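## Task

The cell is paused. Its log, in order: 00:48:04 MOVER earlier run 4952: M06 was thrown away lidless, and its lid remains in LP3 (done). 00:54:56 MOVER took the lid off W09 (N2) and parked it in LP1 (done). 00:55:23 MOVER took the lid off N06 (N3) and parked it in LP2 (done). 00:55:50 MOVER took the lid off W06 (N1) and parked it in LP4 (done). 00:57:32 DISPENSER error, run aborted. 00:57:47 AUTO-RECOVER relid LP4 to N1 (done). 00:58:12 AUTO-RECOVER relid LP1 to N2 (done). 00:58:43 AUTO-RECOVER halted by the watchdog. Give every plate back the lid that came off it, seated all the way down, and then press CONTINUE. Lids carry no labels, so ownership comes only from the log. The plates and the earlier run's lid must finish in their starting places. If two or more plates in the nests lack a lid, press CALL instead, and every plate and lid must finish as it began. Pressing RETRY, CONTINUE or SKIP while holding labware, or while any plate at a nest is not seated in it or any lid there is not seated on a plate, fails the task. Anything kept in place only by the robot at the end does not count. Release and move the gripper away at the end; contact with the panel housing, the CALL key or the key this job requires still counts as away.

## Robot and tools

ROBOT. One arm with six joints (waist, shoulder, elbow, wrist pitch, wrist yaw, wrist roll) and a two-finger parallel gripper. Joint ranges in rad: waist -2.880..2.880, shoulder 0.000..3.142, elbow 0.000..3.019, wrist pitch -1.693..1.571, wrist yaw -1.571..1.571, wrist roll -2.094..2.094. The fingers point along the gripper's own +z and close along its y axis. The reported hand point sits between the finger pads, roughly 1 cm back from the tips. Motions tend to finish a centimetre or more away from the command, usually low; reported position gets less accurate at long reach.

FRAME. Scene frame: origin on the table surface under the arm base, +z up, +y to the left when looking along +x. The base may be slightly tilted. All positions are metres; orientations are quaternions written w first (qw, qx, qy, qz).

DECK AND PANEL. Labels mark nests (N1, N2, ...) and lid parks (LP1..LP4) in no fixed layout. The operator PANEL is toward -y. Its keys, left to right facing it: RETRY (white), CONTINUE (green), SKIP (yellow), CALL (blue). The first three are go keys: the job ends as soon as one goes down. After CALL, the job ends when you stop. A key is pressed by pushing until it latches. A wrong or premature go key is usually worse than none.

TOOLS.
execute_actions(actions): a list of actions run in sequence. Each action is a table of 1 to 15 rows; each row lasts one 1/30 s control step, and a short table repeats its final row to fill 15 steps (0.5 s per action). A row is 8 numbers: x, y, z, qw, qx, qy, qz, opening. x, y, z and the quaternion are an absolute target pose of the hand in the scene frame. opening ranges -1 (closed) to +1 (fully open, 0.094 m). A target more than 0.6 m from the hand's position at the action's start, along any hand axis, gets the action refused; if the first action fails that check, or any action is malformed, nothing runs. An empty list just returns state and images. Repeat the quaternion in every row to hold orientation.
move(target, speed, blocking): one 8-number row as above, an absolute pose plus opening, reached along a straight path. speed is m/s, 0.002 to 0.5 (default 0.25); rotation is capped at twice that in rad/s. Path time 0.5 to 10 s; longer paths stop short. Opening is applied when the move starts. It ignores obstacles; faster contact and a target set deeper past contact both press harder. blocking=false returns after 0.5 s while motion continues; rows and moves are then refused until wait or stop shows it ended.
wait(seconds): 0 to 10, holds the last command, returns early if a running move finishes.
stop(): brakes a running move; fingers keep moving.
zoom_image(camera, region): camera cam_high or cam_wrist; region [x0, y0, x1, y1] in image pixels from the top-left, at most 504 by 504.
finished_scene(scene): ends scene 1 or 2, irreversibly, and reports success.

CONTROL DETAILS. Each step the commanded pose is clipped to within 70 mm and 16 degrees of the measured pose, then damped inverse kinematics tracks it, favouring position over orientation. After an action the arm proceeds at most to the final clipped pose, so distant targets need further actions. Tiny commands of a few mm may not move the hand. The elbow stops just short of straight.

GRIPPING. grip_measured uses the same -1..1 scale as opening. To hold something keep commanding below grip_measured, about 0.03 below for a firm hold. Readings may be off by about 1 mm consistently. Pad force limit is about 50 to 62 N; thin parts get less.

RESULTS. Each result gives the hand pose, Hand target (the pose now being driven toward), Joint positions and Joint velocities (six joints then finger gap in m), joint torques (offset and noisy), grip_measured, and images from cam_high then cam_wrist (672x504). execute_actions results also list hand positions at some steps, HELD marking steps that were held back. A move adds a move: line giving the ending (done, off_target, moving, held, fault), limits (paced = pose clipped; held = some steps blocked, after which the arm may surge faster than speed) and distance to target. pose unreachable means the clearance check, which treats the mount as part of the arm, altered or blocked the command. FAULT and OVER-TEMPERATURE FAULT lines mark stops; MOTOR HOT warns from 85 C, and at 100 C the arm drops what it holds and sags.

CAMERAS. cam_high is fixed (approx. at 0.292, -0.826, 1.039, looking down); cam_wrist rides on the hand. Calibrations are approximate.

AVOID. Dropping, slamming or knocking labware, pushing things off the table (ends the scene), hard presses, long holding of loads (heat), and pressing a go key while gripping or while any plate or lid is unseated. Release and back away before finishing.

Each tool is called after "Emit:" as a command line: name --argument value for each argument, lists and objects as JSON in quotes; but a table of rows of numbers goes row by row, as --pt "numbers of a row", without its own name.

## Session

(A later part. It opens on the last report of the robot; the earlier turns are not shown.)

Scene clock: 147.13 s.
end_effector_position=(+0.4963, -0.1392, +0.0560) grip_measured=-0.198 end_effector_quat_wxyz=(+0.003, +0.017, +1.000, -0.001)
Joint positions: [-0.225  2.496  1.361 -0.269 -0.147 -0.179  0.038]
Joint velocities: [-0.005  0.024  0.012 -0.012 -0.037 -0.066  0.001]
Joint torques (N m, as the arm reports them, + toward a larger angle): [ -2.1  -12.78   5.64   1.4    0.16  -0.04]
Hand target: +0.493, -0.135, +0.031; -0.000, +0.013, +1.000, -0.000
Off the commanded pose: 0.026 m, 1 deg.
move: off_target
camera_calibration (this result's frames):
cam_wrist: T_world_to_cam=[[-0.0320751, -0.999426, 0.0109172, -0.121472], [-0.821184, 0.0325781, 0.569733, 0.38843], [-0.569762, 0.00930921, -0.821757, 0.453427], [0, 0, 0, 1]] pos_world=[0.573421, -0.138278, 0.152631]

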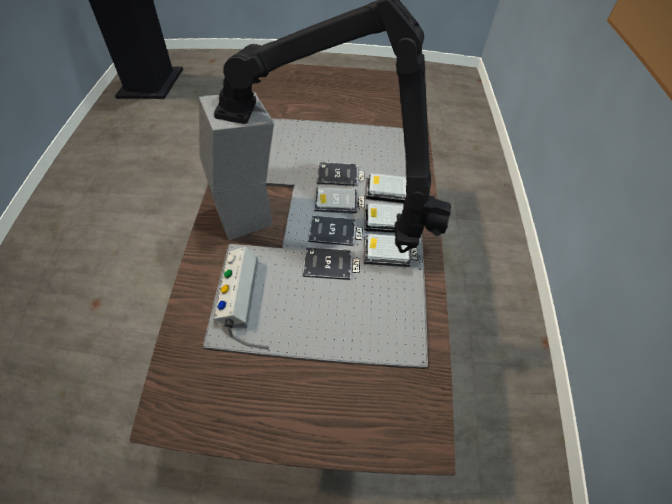

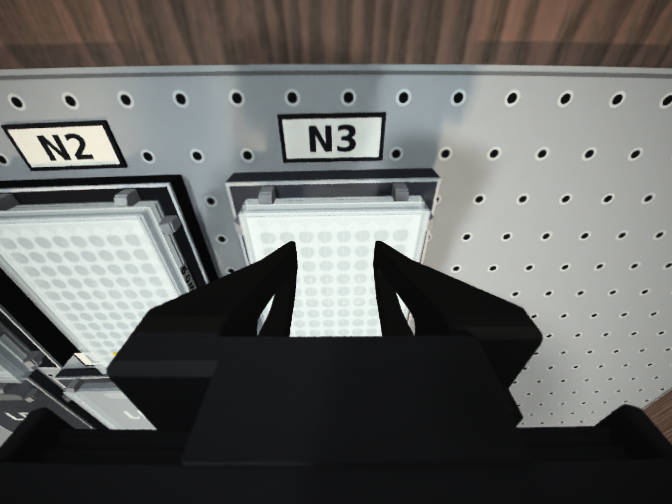

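Emit:
move --target '[0.47, -0.135, 0.08, 0, 0.013, 1, 0, -0.2]' --speed 0.1

Emit:
move --target '[0.415, -0.135, 0.078, 0, 0.013, 1, 0, -0.2]' --speed 0.1

Emit:
move --target '[0.415, -0.135, 0.03, 0, 0.013, 1, 0, -0.2]' --speed 0.03

Scene clock: 148.97 s.
end_effector_position=(+0.4606, -0.1289, +0.0724) grip_measured=-0.198 end_effector_quat_wxyz=(-0.014, +0.015, +1.000, +0.002)
Joint positions: [-0.225  2.436  1.244 -0.247 -0.147 -0.19   0.038]
Joint velocities: [-0.015 -0.005 -0.017  0.002 -0.051  0.007  0.001]
Joint torques (N m, as the arm reports them, + toward a larger angle): [ -3.55 -17.54   2.21   1.09   0.    -0.11]
Hand target: +0.470, -0.135, +0.080; -0.000, +0.013, +1.000, -0.000
Off the commanded pose: 0.014 m, 2 deg.
move: off_target
camera_calibration (this result's frames):
cam_wrist: T_world_to_cam=[[-0.0267048, -0.999634, 0.00440443, -0.114524], [-0.801544, 0.0240453, 0.597452, 0.337272], [-0.597339, 0.0124245, -0.801892, 0.458086], [0, 0, 0, 1]] pos_world=[0.540912, -0.128284, 0.166336]

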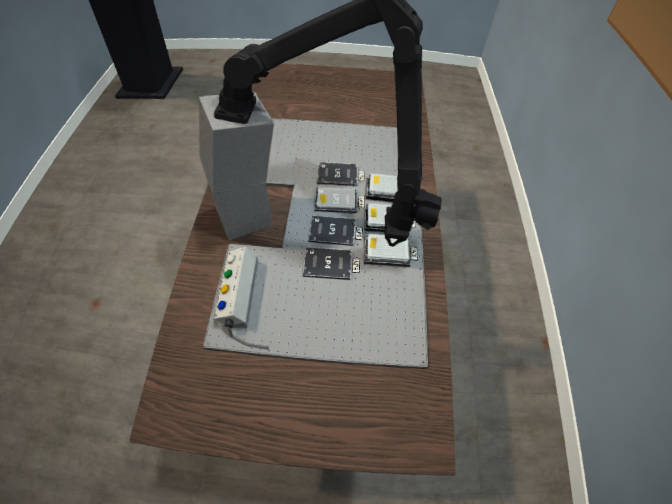

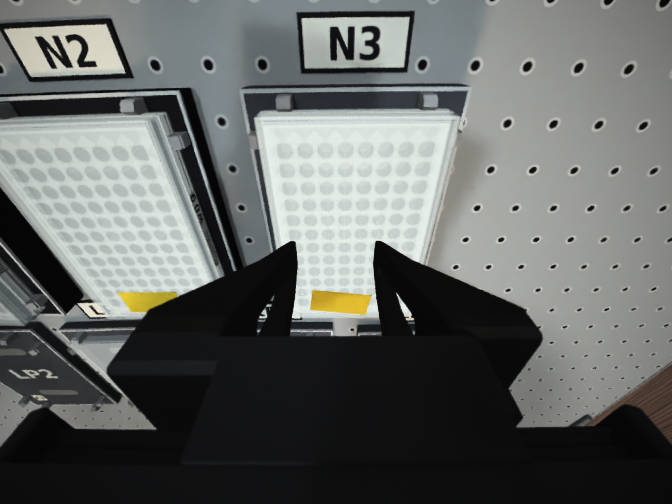

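Scene clock: 150.03 s.
end_effector_position=(+0.4040, -0.1276, +0.0702) grip_measured=-0.198 end_effector_quat_wxyz=(-0.015, +0.013, +1.000, +0.003)
Joint positions: [-0.248  2.424  1.093 -0.115 -0.15  -0.216  0.038]
Joint velocities: [-0.015 -0.015  0.012 -0.002 -0.007 -0.007 -0.   ]
Joint torques (N m, as the arm reports them, + toward a larger angle): [ -3.29 -16.53   1.08   1.1   -0.08  -0.14]
Hand target: +0.415, -0.134, +0.078; +0.000, +0.013, +1.000, +0.000
Off the commanded pose: 0.015 m, 2 deg.
move: off_target
camera_calibration (this result's frames):
cam_wrist: T_world_to_cam=[[-0.0238474, -0.999709, 0.00350681, -0.115789], [-0.799638, 0.0211799, 0.600108, 0.291919], [-0.600008, 0.0115068, -0.799911, 0.423343], [0, 0, 0, 1]] pos_world=[0.484678, -0.12681, 0.163859]

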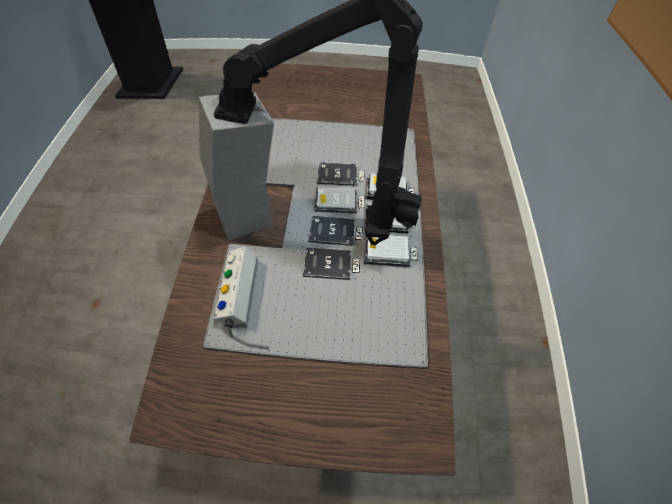

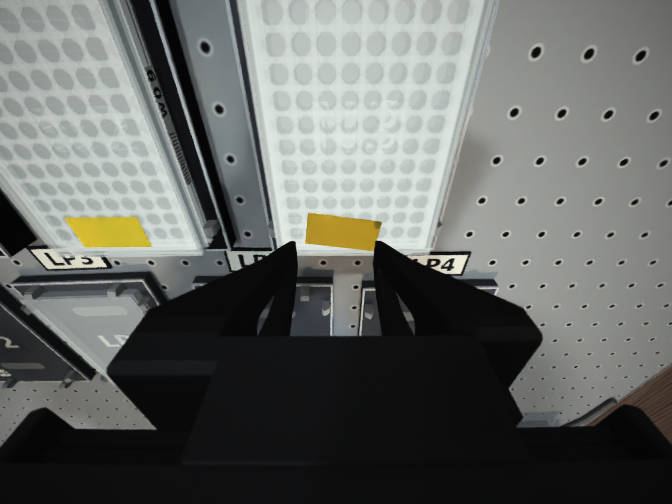

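Scene clock: 151.67 s.
end_effector_position=(+0.4135, -0.1321, +0.0544) grip_measured=-0.198 end_effector_quat_wxyz=(-0.005, +0.012, +1.000, +0.001)
Joint positions: [-0.248  2.468  1.135 -0.092 -0.152 -0.216  0.038]
Joint velocities: [ 0.015 -0.015  0.007 -0.012  0.007 -0.037  0.   ]
Joint torques (N m, as the arm reports them, + toward a larger angle): [ -2.64 -10.6    4.1    2.05   0.08  -0.03]
Hand target: +0.414, -0.135, +0.032; -0.000, +0.013, +1.000, +0.000
Off the commanded pose: 0.025 m, 1 deg.
move: off_target
camera_calibration (this result's frames):
cam_wrist: T_world_to_cam=[[-0.0208613, -0.999762, 0.00637194, -0.121415], [-0.811633, 0.0206566, 0.583802, 0.314827], [-0.583795, 0.00700722, -0.811871, 0.409804], [0, 0, 0, 1]] pos_world=[0.492233, -0.130761, 0.149685]

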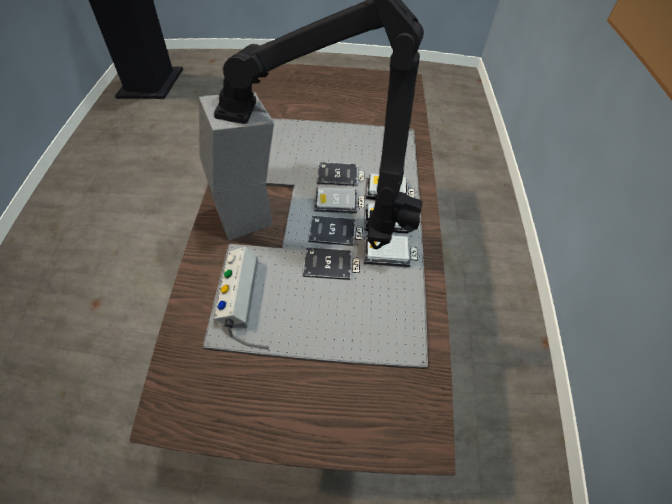

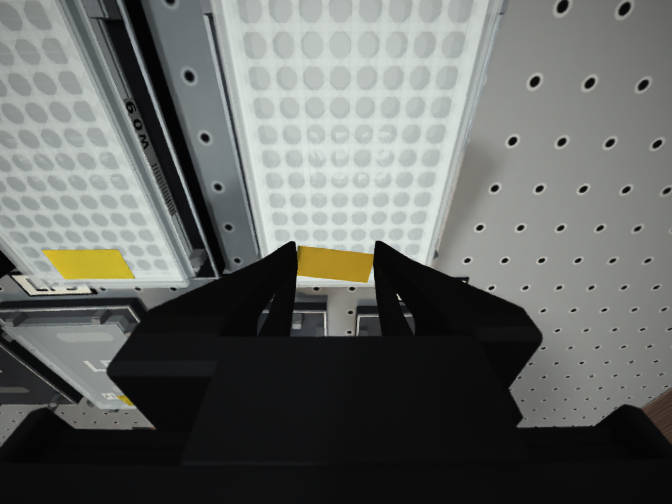

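Emit:
zoom_image --camera "cam_high" --region '[190, 230, 290, 350]'

Region (190, 230, 290, 350) of cam_high's 672x504 image, scaled by 4.200, with more detail than that image has.

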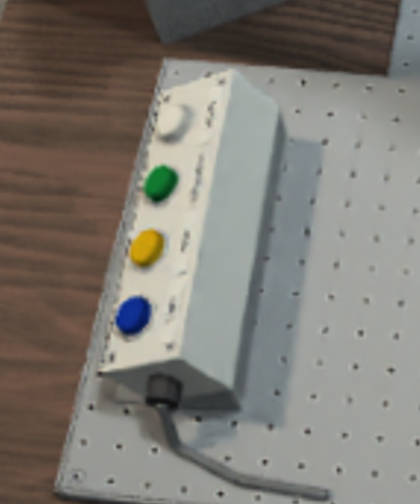

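Emit:
move --target '[0.40, -0.16, 0.20, 0, 0.013, 1, 0, -1]' --speed 0.15

Emit:
move --target '[-0.08, -0.29, 0.22, 0, 1, 0, 0, -1]' --speed 0.25

Scene clock: 158.13 s.
end_effector_position=(+0.4028, -0.1561, +0.1978) grip_measured=-0.992 end_effector_quat_wxyz=(+0.003, +0.012, +1.000, -0.002)
Joint positions: [-0.356  2.088  0.937 -0.274 -0.167 -0.322  0.   ]
Joint velocities: [ 0.015  0.005  0.002  0.007 -0.066 -0.022 -0.001]
Joint torques (N m, as the arm reports them, + toward a larger angle): [ -3.44 -14.97   2.35   0.37  -0.08  -0.1 ]
Hand target: +0.400, -0.160, +0.201; +0.001, +0.013, +1.000, +0.000
Off the commanded pose: 0.005 m, 0 deg.
move: done
camera_calibration (this result's frames):
cam_wrist: T_world_to_cam=[[-0.0211531, -0.999707, 0.0117614, -0.147523], [-0.820884, 0.0240823, 0.570587, 0.229843], [-0.570703, 0.00241492, -0.821153, 0.515991], [0, 0, 0, 1]] pos_world=[0.480032, -0.154261, 0.294297]

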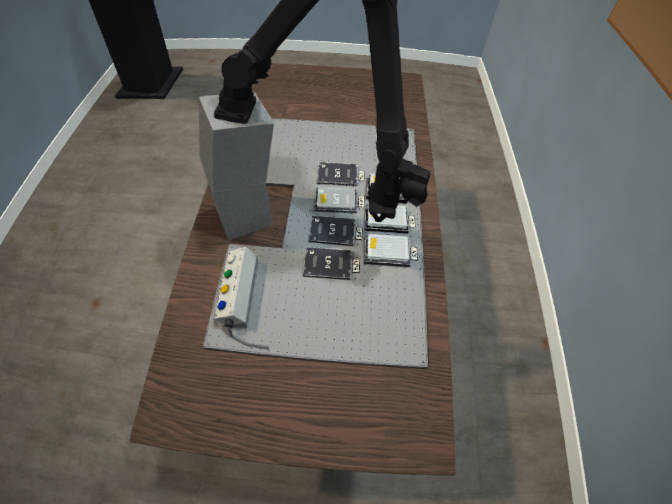

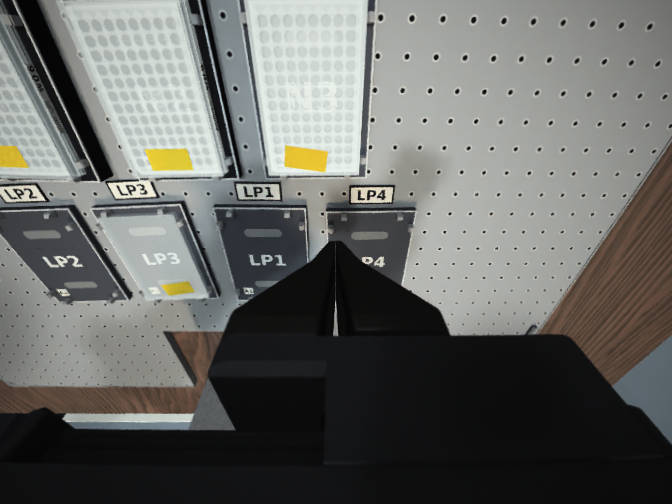

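Scene clock: 164.83 s.
end_effector_position=(-0.0793, -0.2907, +0.2251) grip_measured=-0.992 end_effector_quat_wxyz=(+0.018, +1.000, +0.012, +0.006)
Joint positions: [-1.819  2.254  0.64  -0.078 -0.176  1.29   0.   ]
Joint velocities: [-0.015  0.005  0.017 -0.002 -0.081  0.007  0.   ]
Joint torques (N m, as the arm reports them, + toward a larger angle): [-2.44 -9.37  1.91  0.31  0.35  0.05]
Hand target: -0.082, -0.285, +0.220; +0.007, +1.000, +0.000, +0.008
Off the commanded pose: 0.005 m, 3 deg.
move: off_target
camera_calibration (this result's frames):
cam_wrist: T_world_to_cam=[[-0.0258294, 0.999284, -0.027638, 0.296956], [0.810817, 0.0371134, 0.584121, -0.048109], [0.584729, -0.00732187, -0.811196, 0.35013], [0, 0, 0, 1]] pos_world=[-0.158053, -0.292394, 0.320333]

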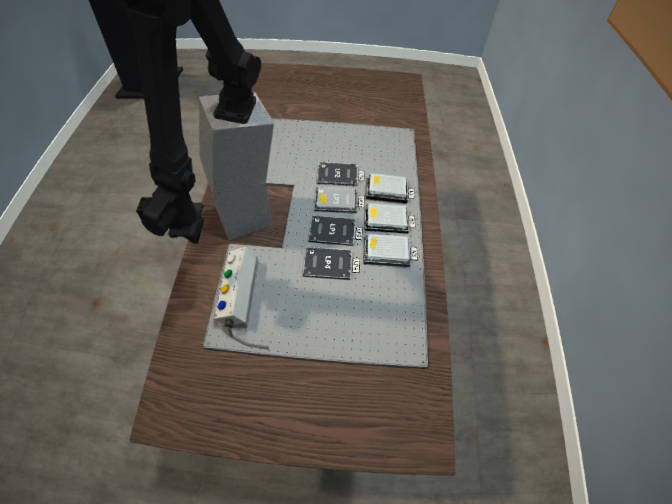

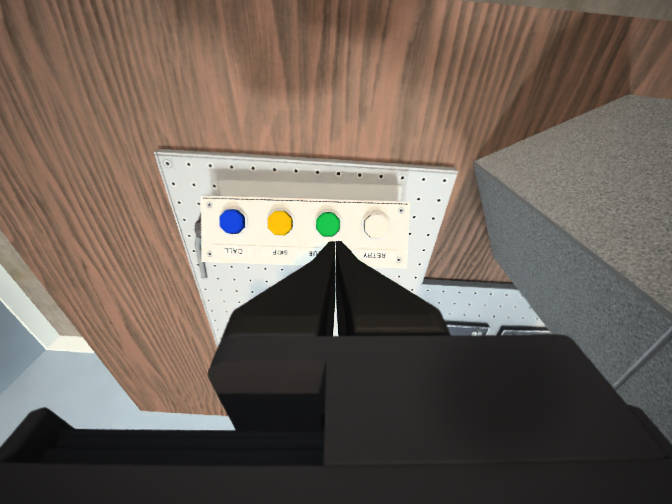

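Emit:
execute_actions --actions '[]'

Scene clock: 167.67 s.
end_effector_position=(-0.0793, -0.2906, +0.2251) grip_measured=-0.992 end_effector_quat_wxyz=(+0.018, +1.000, +0.010, +0.006)
Joint positions: [-1.819  2.254  0.64  -0.079 -0.176  1.293  0.   ]
Joint velocities: [-0.015  0.005  0.007  0.002 -0.007  0.007  0.001]
Joint torques (N m, as the arm reports them, + toward a larger angle): [-2.72 -9.68  1.92  0.3   0.35 -0.01]
Hand target: -0.082, -0.285, +0.220; +0.007, +1.000, +0.000, +0.008
Off the commanded pose: 0.005 m, 2 deg.
camera_calibration (this result's frames):
cam_wrist: T_world_to_cam=[[-0.0230987, 0.999362, -0.0272465, 0.297018], [0.810802, 0.0346706, 0.584292, -0.0488793], [0.584864, -0.00859514, -0.811086, 0.349731], [0, 0, 0, 1]] pos_world=[-0.158053, -0.292127, 0.320314]

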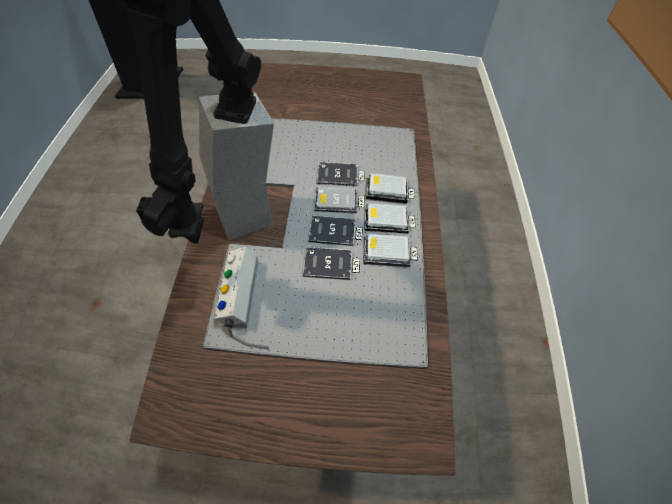

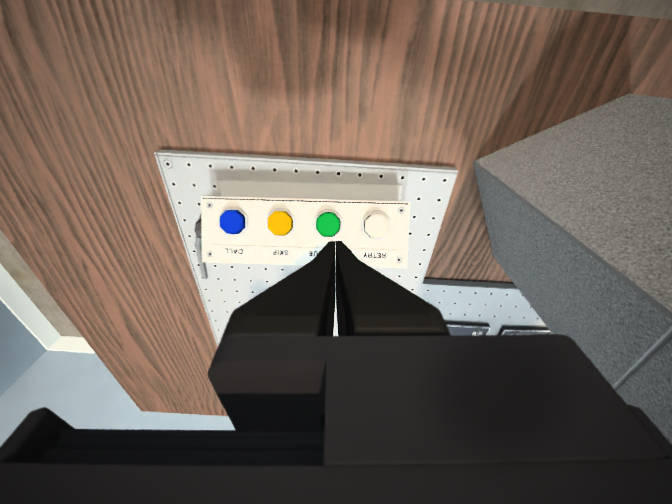

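Emit:
move --target '[-0.012, -0.300, 0.125, 0, 1, 0, 0, -1]' --speed 0.15

Scene clock: 170.90 s.
end_effector_position=(-0.0132, -0.3025, +0.1294) grip_measured=-0.992 end_effector_quat_wxyz=(-0.001, +1.000, +0.002, -0.002)
Joint positions: [-1.519  2.531  0.761  0.096 -0.19   1.607  0.   ]
Joint velocities: [-0.005 -0.005 -0.007 -0.027  0.022  0.081  0.001]
Joint torques (N m, as the arm reports them, + toward a larger angle): [ -2.13 -11.03  -0.38   1.09   0.13   0.  ]
Hand target: -0.012, -0.300, +0.125; -0.002, +1.000, -0.000, -0.001
Off the commanded pose: 0.005 m, 0 deg.
move: done
camera_calibration (this result's frames):
cam_wrist: T_world_to_cam=[[-0.00593395, 0.999924, 0.0107779, 0.303382], [0.820007, -0.00130299, 0.572351, -0.0554083], [0.572322, 0.0122343, -0.819938, 0.240618], [0, 0, 0, 1]] pos_world=[-0.0904755, -0.306375, 0.225735]

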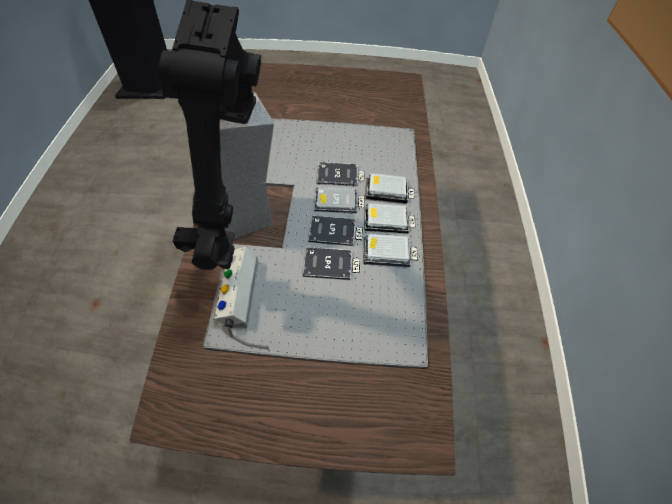

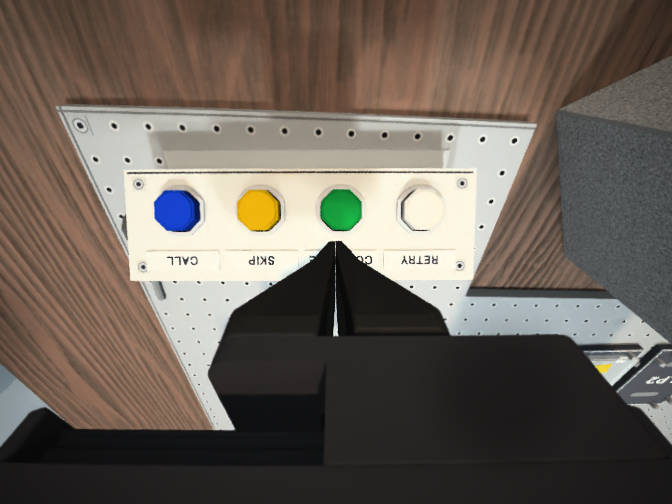

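Emit:
move --target '[-0.018, -0.299, 0.098, 0, 1, 0, 0, -1]' --speed 0.05

Scene clock: 175.53 s.
end_effector_position=(-0.0183, -0.3011, +0.1033) grip_measured=-0.992 end_effector_quat_wxyz=(+0.001, +1.000, +0.001, -0.002)
Joint positions: [-1.519  2.616  0.799  0.147 -0.19   1.61   0.   ]
Joint velocities: [ 0.005  0.015  0.002 -0.012  0.022 -0.095 -0.   ]
Joint torques (N m, as the arm reports them, + toward a larger angle): [ -2.51 -11.54  -0.57   1.13   0.07  -0.04]
Hand target: -0.018, -0.299, +0.098; -0.000, +1.000, +0.000, -0.000
Off the commanded pose: 0.006 m, 0 deg.
move: done
camera_calibration (this result's frames):
cam_wrist: T_world_to_cam=[[-0.0036158, 0.999969, 0.00702611, 0.302645], [0.819919, -0.00105766, 0.572478, -0.0362193], [0.572468, 0.00783081, -0.81989, 0.220873], [0, 0, 0, 1]] pos_world=[-0.0956517, -0.304404, 0.1997]

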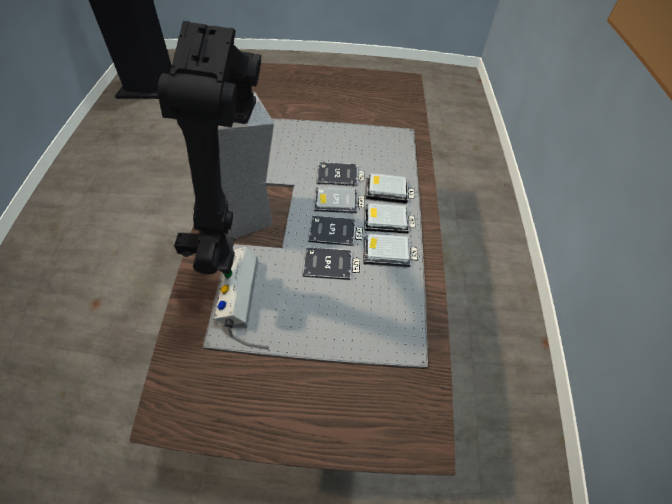

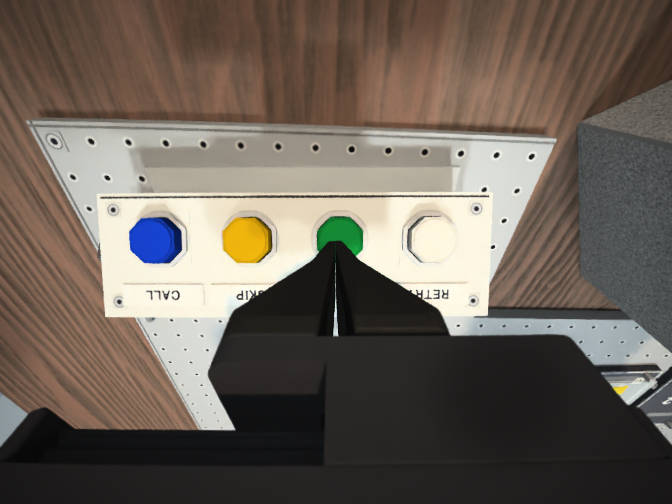

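Emit:
execute_actions --actions '[[[-0.018,-0.299,0.097,0,1,0,0,-1],[-0.018,-0.299,0.096,0,1,0,0,-1],[-0.018,-0.299,0.095,0,1,0,0,-1],[-0.018,-0.299,0.094,0,1,0,0,-1],[-0.018,-0.299,0.093,0,1,0,0,-1],[-0.018,-0.299,0.092,0,1,0,0,-1],[-0.018,-0.299,0.091,0,1,0,0,-1],[-0.018,-0.299,0.090,0,1,0,0,-1],[-0.018,-0.299,0.089,0,1,0,0,-1],[-0.018,-0.299,0.088,0,1,0,0,-1],[-0.018,-0.299,0.087,0,1,0,0,-1],[-0.018,-0.299,0.086,0,1,0,0,-1],[-0.018,-0.299,0.085,0,1,0,0,-1],[-0.018,-0.299,0.084,0,1,0,0,-1],[-0.018,-0.299,0.083,0,1,0,0,-1]],[[-0.018,-0.299,0.082,0,1,0,0,-1],[-0.018,-0.299,0.081,0,1,0,0,-1],[-0.018,-0.299,0.080,0,1,0,0,-1],[-0.018,-0.299,0.079,0,1,0,0,-1],[-0.018,-0.299,0.078,0,1,0,0,-1],[-0.018,-0.299,0.077,0,1,0,0,-1],[-0.018,-0.299,0.076,0,1,0,0,-1],[-0.018,-0.299,0.075,0,1,0,0,-1],[-0.018,-0.299,0.074,0,1,0,0,-1],[-0.018,-0.299,0.073,0,1,0,0,-1],[-0.018,-0.299,0.072,0,1,0,0,-1],[-0.018,-0.299,0.071,0,1,0,0,-1],[-0.018,-0.299,0.070,0,1,0,0,-1],[-0.018,-0.299,0.069,0,1,0,0,-1],[-0.018,-0.299,0.068,0,1,0,0,-1]]]'

Scene clock: 179.10 s.
end_effector_position=(-0.0215, -0.3057, +0.0874) grip_measured=-0.992 end_effector_quat_wxyz=(+0.006, +1.000, -0.004, -0.002)
Joint positions: [-1.518  2.665  0.832  0.173 -0.188  1.621  0.   ]
Joint velocities: [-0.005 -0.024 -0.002 -0.002 -0.007  0.022  0.   ]
Joint torques (N m, as the arm reports them, + toward a larger angle): no reading
Step readings (end_effector_position; steps 1 to 15: 1st action; 16 to 24: 2nd action):
0: (-0.0183, -0.3011, +0.1033)
1: (-0.0183, -0.3011, +0.1033)
2: (-0.0183, -0.3013, +0.1033)
4: (-0.0184, -0.3026, +0.1026)
8: (-0.0189, -0.3055, +0.0994)
15: (-0.0203, -0.3043, +0.0922)
16: (-0.0204, -0.3042, +0.0918)
17: (-0.0204, -0.3043, +0.0918)
19: (-0.0204, -0.3043, +0.0916)
23: (-0.0208, -0.3049, +0.0897)
24: (-0.0209, -0.3052, +0.0891)
camera_calibration (this result's frames):
cam_wrist: T_world_to_cam=[[0.00458457, 0.999982, -0.0038748, 0.308519], [0.820729, -0.00154898, 0.571316, -0.024565], [0.5713, -0.0057994, -0.820721, 0.205551], [0, 0, 0, 1]] pos_world=[-0.0986847, -0.30736, 0.18393]
The task's run has ended: the event that ends the task has happened. This ends this scene only. If you have not yet called finished_scene for this scene, call it to go on to the next scene.

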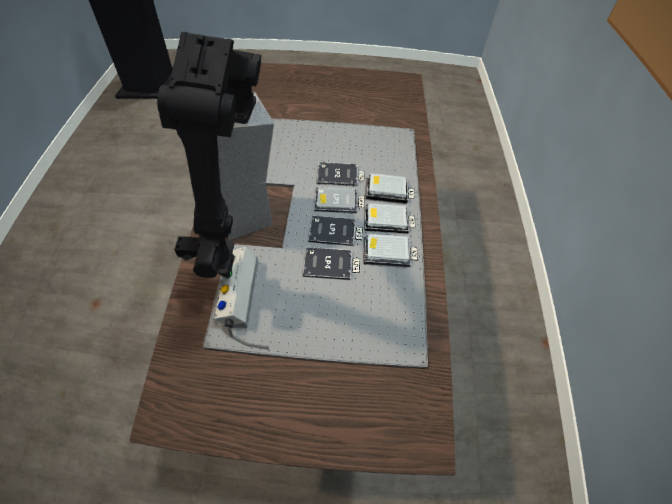

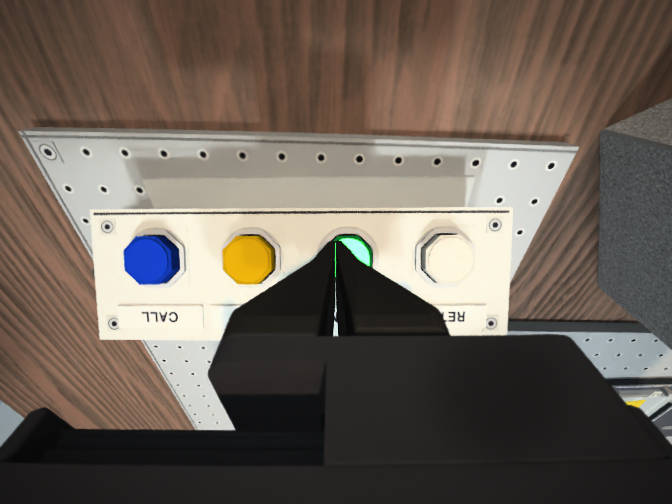

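The green CONTINUE key went down. Ending scene 1.

Emit:
finished_scene --scene 1

The scene is finished: the task was done.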